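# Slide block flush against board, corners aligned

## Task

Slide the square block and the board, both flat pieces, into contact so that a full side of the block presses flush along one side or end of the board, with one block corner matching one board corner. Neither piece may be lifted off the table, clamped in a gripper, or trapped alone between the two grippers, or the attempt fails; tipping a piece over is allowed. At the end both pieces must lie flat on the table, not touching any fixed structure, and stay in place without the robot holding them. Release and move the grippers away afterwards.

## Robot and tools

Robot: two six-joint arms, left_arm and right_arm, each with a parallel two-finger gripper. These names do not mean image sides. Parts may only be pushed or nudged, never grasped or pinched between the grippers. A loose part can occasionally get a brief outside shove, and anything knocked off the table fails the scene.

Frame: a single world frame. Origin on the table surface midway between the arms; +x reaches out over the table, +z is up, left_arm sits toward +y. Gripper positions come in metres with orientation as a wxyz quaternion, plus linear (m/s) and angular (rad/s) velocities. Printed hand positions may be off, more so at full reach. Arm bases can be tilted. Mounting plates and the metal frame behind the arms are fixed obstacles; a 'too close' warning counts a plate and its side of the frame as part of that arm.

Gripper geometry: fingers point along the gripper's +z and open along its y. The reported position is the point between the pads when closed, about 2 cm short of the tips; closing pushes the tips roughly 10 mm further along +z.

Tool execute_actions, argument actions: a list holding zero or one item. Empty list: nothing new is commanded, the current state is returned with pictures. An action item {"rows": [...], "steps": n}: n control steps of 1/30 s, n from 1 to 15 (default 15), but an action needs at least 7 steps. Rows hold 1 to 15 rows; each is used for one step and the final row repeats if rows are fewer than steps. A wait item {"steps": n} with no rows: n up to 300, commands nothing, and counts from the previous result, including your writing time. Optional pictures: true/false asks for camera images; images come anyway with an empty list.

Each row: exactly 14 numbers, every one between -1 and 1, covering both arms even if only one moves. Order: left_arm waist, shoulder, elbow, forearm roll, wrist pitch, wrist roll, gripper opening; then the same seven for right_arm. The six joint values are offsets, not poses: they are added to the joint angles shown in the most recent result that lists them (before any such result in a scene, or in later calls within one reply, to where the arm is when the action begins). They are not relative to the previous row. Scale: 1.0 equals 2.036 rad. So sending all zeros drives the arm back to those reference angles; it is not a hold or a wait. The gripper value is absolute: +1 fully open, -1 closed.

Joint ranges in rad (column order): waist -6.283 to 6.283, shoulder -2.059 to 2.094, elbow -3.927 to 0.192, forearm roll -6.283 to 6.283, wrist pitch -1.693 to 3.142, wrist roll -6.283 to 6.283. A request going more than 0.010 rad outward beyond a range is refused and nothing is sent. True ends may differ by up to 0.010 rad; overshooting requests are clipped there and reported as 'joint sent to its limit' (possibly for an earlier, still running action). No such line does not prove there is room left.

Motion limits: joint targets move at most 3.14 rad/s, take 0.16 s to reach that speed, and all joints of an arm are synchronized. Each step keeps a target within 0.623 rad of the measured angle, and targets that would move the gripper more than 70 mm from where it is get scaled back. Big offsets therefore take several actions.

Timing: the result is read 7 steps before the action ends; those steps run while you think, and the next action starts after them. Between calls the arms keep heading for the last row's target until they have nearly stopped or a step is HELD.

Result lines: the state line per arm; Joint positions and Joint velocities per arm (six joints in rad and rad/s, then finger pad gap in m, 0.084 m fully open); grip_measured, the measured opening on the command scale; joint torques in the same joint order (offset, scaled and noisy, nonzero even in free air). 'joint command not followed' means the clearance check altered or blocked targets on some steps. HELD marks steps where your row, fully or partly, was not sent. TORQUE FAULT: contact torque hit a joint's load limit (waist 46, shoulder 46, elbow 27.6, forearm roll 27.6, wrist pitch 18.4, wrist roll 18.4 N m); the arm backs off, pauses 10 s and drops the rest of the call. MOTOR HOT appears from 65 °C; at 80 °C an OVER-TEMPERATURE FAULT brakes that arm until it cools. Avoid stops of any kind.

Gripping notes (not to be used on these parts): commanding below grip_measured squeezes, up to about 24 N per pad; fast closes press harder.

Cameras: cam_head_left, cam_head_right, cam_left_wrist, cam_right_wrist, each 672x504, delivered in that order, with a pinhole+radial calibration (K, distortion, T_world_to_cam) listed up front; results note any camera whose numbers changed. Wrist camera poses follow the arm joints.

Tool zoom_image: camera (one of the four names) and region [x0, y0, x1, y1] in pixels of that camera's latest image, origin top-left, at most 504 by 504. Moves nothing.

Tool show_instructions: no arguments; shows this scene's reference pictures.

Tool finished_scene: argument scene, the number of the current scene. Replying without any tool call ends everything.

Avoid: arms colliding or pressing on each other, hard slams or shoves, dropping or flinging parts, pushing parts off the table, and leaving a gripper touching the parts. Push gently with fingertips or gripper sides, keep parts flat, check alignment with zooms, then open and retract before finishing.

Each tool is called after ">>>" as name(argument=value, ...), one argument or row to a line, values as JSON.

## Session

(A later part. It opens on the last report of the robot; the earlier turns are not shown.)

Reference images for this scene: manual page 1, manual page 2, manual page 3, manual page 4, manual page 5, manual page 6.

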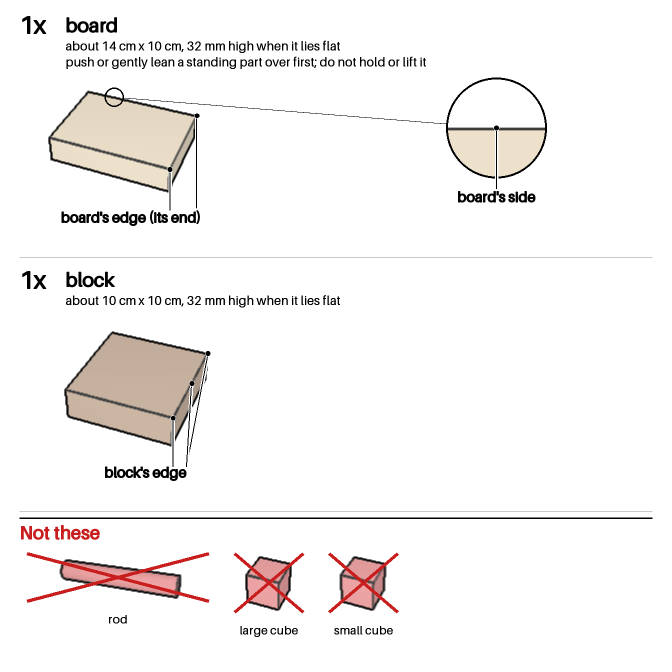

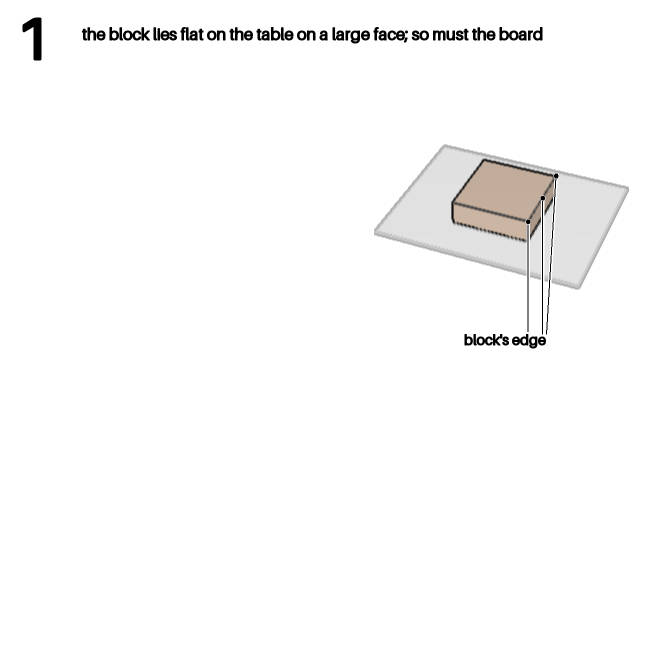

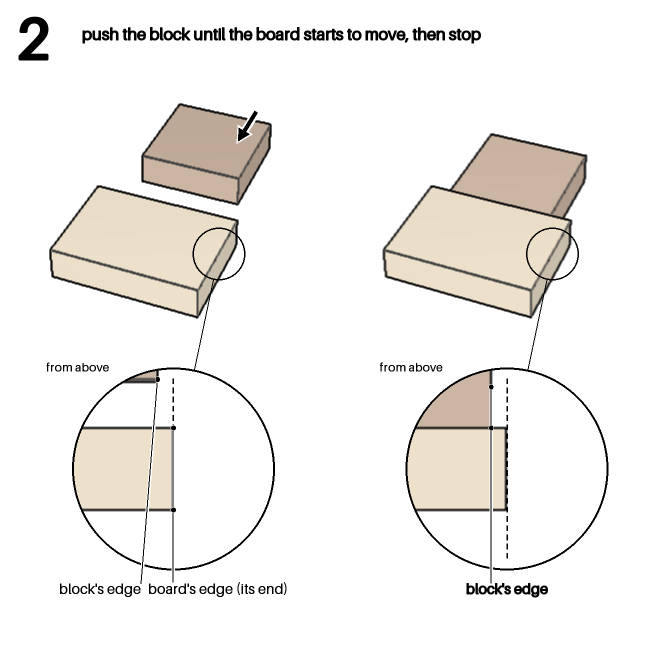

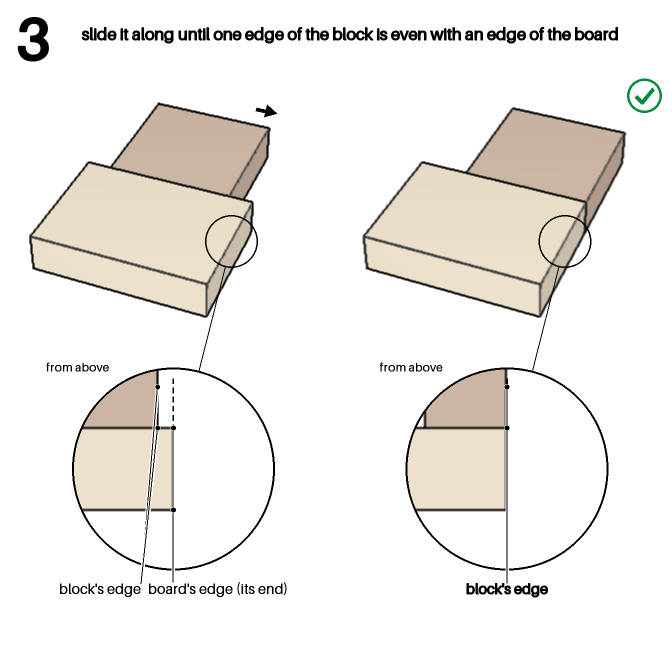

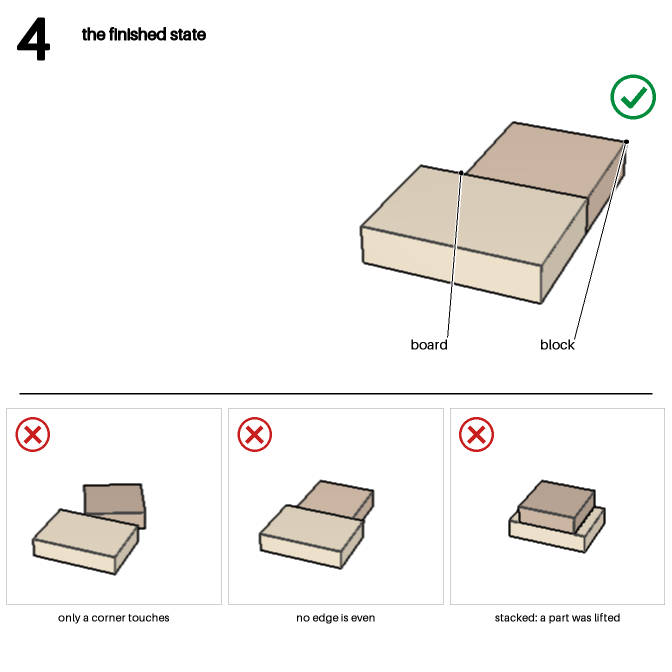

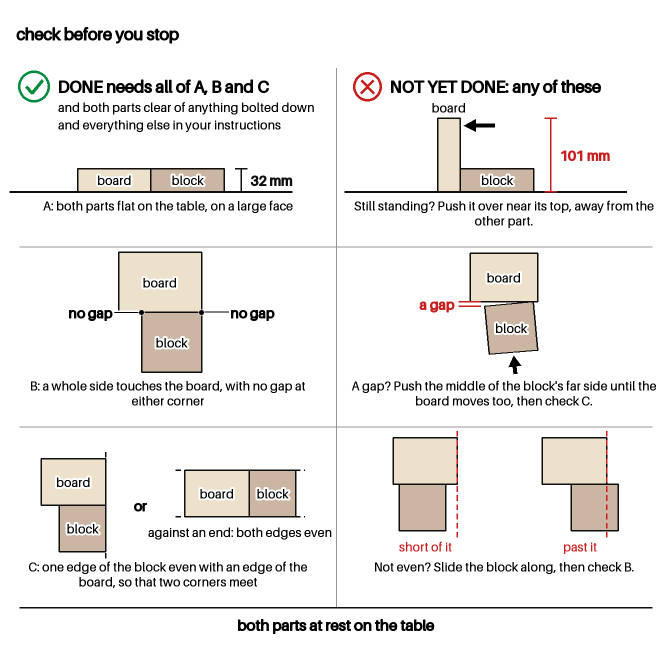

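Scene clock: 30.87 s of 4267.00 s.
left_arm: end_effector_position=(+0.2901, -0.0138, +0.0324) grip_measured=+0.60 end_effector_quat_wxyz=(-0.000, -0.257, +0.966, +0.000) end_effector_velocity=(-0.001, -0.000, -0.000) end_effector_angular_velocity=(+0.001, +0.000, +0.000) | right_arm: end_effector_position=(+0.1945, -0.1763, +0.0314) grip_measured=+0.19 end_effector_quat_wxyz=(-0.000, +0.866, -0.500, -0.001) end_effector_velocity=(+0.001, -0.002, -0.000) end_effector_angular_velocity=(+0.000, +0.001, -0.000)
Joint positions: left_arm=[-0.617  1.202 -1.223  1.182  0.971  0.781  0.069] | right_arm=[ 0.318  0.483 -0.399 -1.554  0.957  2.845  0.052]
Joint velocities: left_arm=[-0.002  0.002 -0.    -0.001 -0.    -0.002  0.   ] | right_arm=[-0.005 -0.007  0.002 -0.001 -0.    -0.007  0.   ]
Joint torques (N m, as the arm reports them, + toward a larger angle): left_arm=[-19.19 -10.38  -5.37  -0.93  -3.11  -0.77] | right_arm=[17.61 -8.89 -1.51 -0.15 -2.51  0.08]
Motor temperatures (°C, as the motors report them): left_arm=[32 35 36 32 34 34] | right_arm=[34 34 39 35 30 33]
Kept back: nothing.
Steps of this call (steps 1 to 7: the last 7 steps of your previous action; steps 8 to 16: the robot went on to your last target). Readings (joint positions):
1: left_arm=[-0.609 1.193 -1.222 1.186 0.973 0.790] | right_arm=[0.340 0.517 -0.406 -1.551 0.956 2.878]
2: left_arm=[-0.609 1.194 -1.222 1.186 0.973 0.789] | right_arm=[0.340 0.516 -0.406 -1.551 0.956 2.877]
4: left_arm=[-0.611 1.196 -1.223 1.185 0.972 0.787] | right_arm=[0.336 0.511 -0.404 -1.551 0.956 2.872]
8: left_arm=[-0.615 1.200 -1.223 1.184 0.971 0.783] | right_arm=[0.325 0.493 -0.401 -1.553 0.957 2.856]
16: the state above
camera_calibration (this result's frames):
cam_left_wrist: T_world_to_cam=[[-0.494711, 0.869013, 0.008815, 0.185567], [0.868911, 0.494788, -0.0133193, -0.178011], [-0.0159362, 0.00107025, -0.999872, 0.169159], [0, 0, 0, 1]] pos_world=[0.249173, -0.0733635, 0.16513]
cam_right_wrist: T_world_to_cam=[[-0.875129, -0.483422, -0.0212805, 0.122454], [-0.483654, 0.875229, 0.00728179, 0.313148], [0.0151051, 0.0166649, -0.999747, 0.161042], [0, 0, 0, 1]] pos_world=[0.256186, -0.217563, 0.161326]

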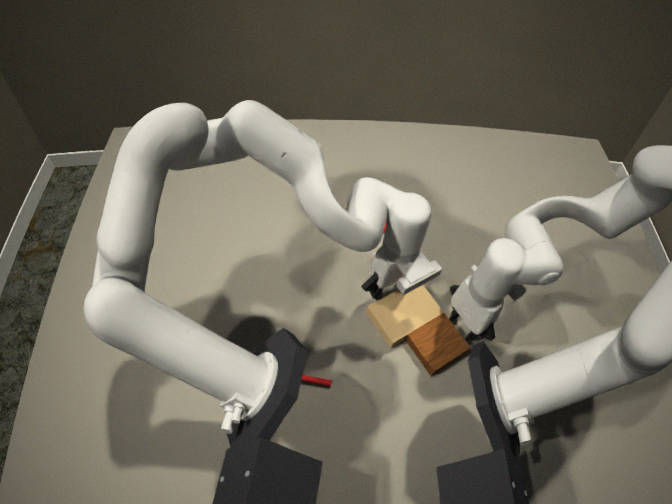

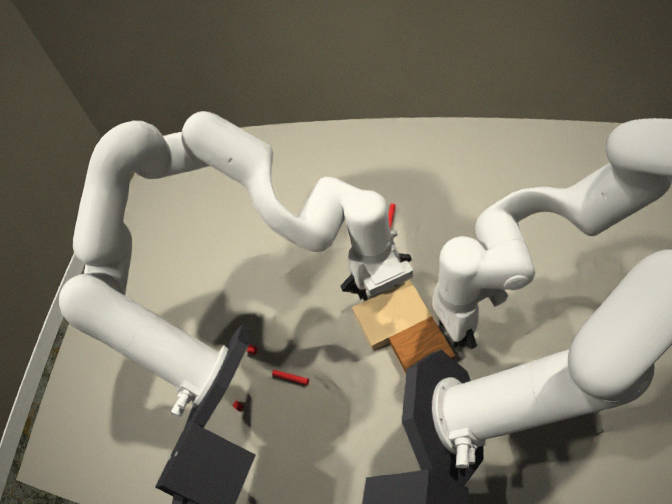

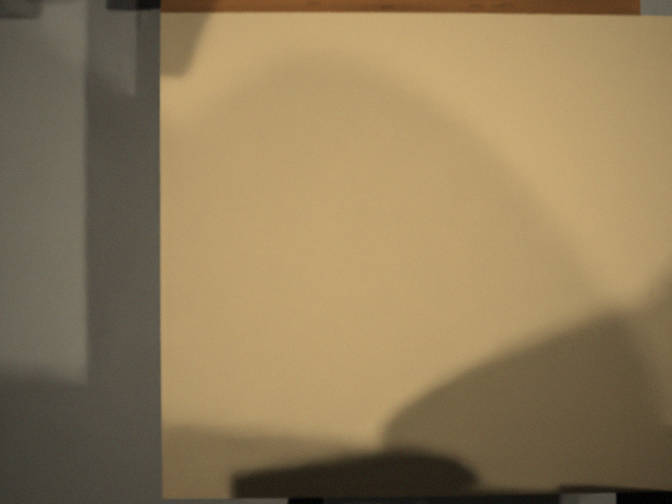

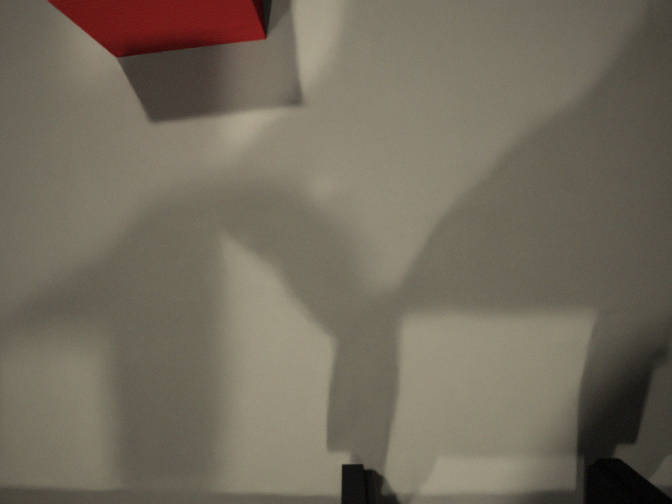

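>>> execute_actions(
  actions=[
    {"rows":[[0.002,-0.004,0.001,0.0005,0.001,0.001,0.6,0.0017,-0.0053,0.0008,0.0043,0.0013,-0.005,0.2],[0.0045,-0.012,0.005,0.0003,0.0025,0.001,0.6,0.005,-0.0158,0.0025,0.013,0.004,-0.0149,0.2],[0.007,-0.028,0.013,-0.001,0.0052,-0.002,0.6,0.0101,-0.0316,0.005,0.026,0.0079,-0.0298,0.2],[0.0102,-0.0516,0.0259,-0.0043,0.0096,-0.0082,0.6,0.0168,-0.0526,0.0084,0.0434,0.0132,-0.0496,0.2],[0.0131,-0.073,0.0373,-0.0069,0.0134,-0.0137,0.6,0.0244,-0.0763,0.0122,0.0629,0.0191,-0.0719,0.2],[0.0163,-0.0968,0.05,-0.0098,0.0176,-0.0198,0.6,0.0328,-0.1026,0.0164,0.0846,0.0257,-0.0967,0.2],[0.0198,-0.123,0.064,-0.013,0.0222,-0.0265,0.6,0.042,-0.1315,0.021,0.1085,0.033,-0.124,0.2],[0.0233,-0.1492,0.078,-0.0162,0.0268,-0.0332,0.6,0.0512,-0.1604,0.0256,0.1324,0.0403,-0.1513,0.2],[0.0265,-0.173,0.0907,-0.0191,0.031,-0.0393,0.6,0.0596,-0.1867,0.0298,0.1541,0.0469,-0.1761,0.2],[0.0294,-0.1944,0.1021,-0.0217,0.0348,-0.0448,0.6,0.0672,-0.2104,0.0336,0.1736,0.0528,-0.1984,0.2],[0.032,-0.2134,0.1123,-0.024,0.0382,-0.0497,0.6,0.0739,-0.2314,0.037,0.191,0.0581,-0.2182,0.2],[0.0339,-0.2277,0.1199,-0.0258,0.0407,-0.0533,0.6,0.079,-0.2472,0.0395,0.204,0.062,-0.2331,0.2],[0.0352,-0.2372,0.125,-0.0269,0.0424,-0.0558,0.6,0.0823,-0.2577,0.0412,0.2127,0.0647,-0.243,0.2],[0.0358,-0.242,0.1275,-0.0275,0.0432,-0.057,0.6,0.084,-0.263,0.042,0.217,0.066,-0.248,0.2]],"steps":15},
  ],
)

>>> execute_actions(
  actions=[
    {"steps":16},
  ],
  pictures=true,
)

>>> zoom_image(
  camera="cam_head_left",
  region=[350, 270, 490, 390],
)

Scene clock: 32.77 s of 4267.00 s.
left_arm: end_effector_position=(+0.3145, +0.0117, +0.0491) grip_measured=+0.59 end_effector_quat_wxyz=(+0.001, -0.293, +0.956, +0.001) end_effector_velocity=(+0.248, +0.234, +0.185) end_effector_angular_velocity=(-0.035, -0.053, +0.817) | right_arm: end_effector_position=(+0.2123, -0.1956, +0.0516) grip_measured=+0.19 end_effector_quat_wxyz=(+0.007, +0.866, -0.500, +0.009) end_effector_velocity=(+0.160, -0.173, +0.200) end_effector_angular_velocity=(-0.152, -0.080, -0.061)
Joint positions: left_arm=[-0.597  1.094 -1.166  1.172  0.991  0.761  0.069] | right_arm=[ 0.354  0.367 -0.38  -1.458  0.987  2.734  0.052]
Joint velocities: left_arm=[ 0.15  -1.053  0.503 -0.117  0.181 -0.243  0.   ] | right_arm=[ 0.352 -1.096  0.16   0.895  0.27  -1.014  0.   ]
Joint torques (N m, as the arm reports them, + toward a larger angle): left_arm=[-18.85 -15.07  -6.75  -0.56  -2.55  -0.91] | right_arm=[ 19.   -14.35  -2.84   1.14  -2.32  -0.4 ]
Motor temperatures (°C, as the motors report them): left_arm=[32 35 36 32 34 34] | right_arm=[34 34 39 35 30 33]
Steps of this call (steps 1 to 15: the robot went on to your last target; steps 16 to 49: nothing new was sent; steps 50 to 57: the first 8 steps of this action). Readings (joint positions):
50: left_arm=[-0.617 1.202 -1.223 1.182 0.970 0.780] | right_arm=[0.317 0.482 -0.399 -1.554 0.957 2.844]
51: left_arm=[-0.617 1.201 -1.222 1.182 0.971 0.781] | right_arm=[0.318 0.480 -0.399 -1.553 0.958 2.842]
53: left_arm=[-0.613 1.190 -1.215 1.182 0.973 0.781] | right_arm=[0.323 0.466 -0.395 -1.540 0.962 2.828]
57: the state above

Scene clock: 33.30 s of 4267.00 s.
left_arm: end_effector_position=(+0.3742, +0.1090, +0.1042) grip_measured=+0.59 end_effector_quat_wxyz=(+0.003, -0.426, +0.904, +0.000) end_effector_velocity=(+0.004, +0.014, +0.005) end_effector_angular_velocity=(+0.002, +0.002, +0.038) | right_arm: end_effector_position=(+0.2397, -0.2487, +0.1284) grip_measured=+0.19 end_effector_quat_wxyz=(+0.002, +0.867, -0.499, -0.000) end_effector_velocity=(+0.001, -0.005, +0.009) end_effector_angular_velocity=(+0.013, +0.006, +0.004)
Joint positions: left_arm=[-0.545  0.717 -0.966  1.127  1.057  0.666  0.069] | right_arm=[ 0.486 -0.046 -0.314 -1.117  1.09   2.345  0.052]
Joint velocities: left_arm=[ 0.006 -0.049  0.029 -0.007  0.01  -0.015 -0.   ] | right_arm=[ 0.013 -0.049  0.005  0.042  0.012 -0.051  0.   ]
Joint torques (N m, as the arm reports them, + toward a larger angle): left_arm=[-19.34  -8.39  -7.15  -0.41  -2.86  -1.02] | right_arm=[12.83 -4.82 -5.57 -0.45 -2.53 -0.02]
Motor temperatures (°C, as the motors report them): left_arm=[32 35 36 32 34 34] | right_arm=[34 34 39 35 30 33]
Kept back: nothing.
Steps of this call (steps 1 to 7: the last 7 steps of your previous action; steps 8 to 16: the robot went on to your last target). Readings (joint positions):
1: left_arm=[-0.592 1.058 -1.148 1.168 0.997 0.752] | right_arm=[0.367 0.328 -0.374 -1.426 0.996 2.698]
2: left_arm=[-0.586 1.020 -1.130 1.164 1.003 0.743] | right_arm=[0.381 0.285 -0.368 -1.390 1.007 2.658]
4: left_arm=[-0.576 0.945 -1.092 1.155 1.016 0.725] | right_arm=[0.411 0.190 -0.354 -1.313 1.030 2.570]
8: left_arm=[-0.556 0.796 -1.012 1.137 1.043 0.687] | right_arm=[0.464 0.023 -0.328 -1.178 1.071 2.416]
16: the state above
camera_calibration (this result's frames):
cam_left_wrist: T_world_to_cam=[[-0.769961, 0.638057, 0.00659318, 0.248262], [0.638012, 0.769987, -0.0077962, -0.255119], [-0.0100511, -0.00179625, -0.999948, 0.240264], [0, 0, 0, 1]] pos_world=[0.356336, 0.0384646, 0.236625]
cam_right_wrist: T_world_to_cam=[[-0.874741, -0.484266, -0.0177373, 0.128295], [-0.484407, 0.874831, 0.00447046, 0.398159], [0.0133522, 0.0125026, -0.999833, 0.257957], [0, 0, 0, 1]] pos_world=[0.301652, -0.289418, 0.258409]

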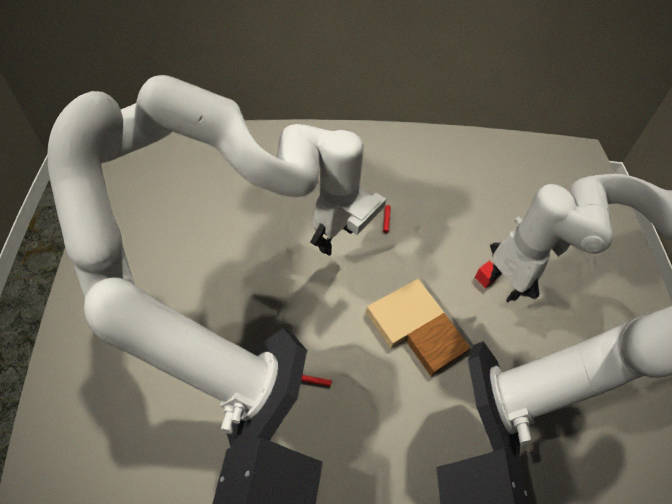

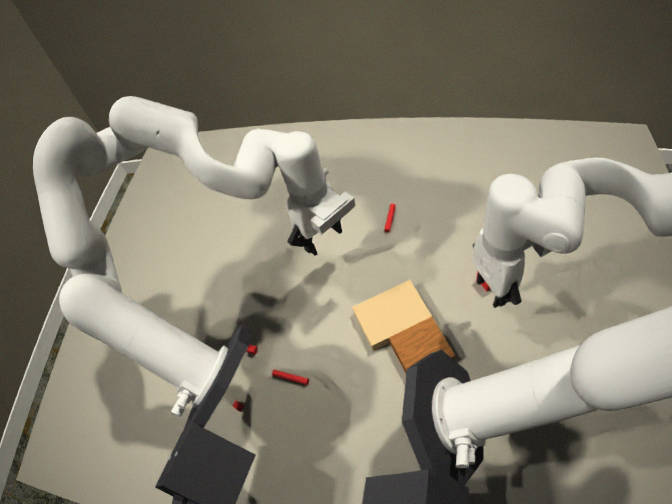

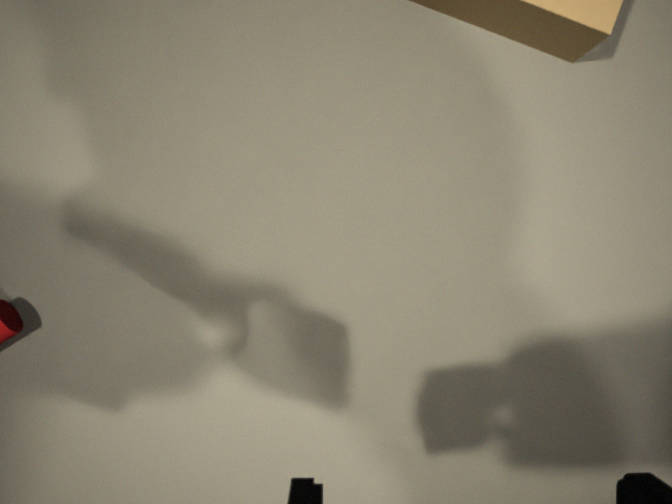

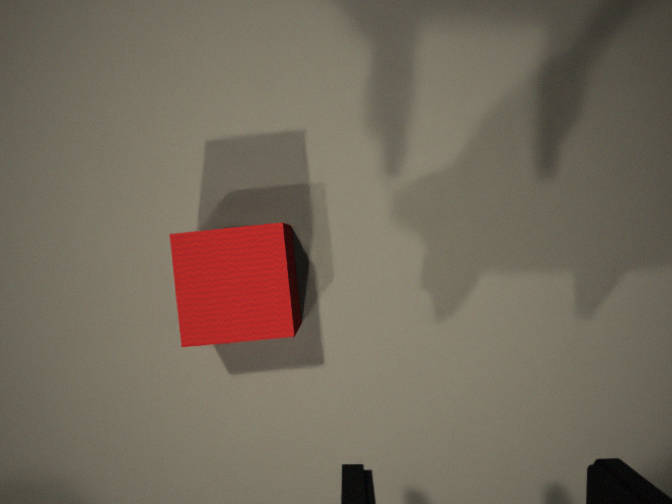

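Region (350, 270, 490, 390) of cam_head_left's 672x504 image, scaled by 3.600, with more detail than that image has; it fills the top 432 rows of this view, and the rest is white.

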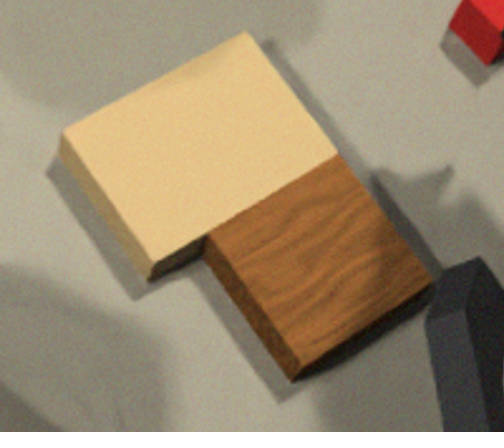

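>>> finished_scene(
  scene=2,
)

The scene is finished: the task was done.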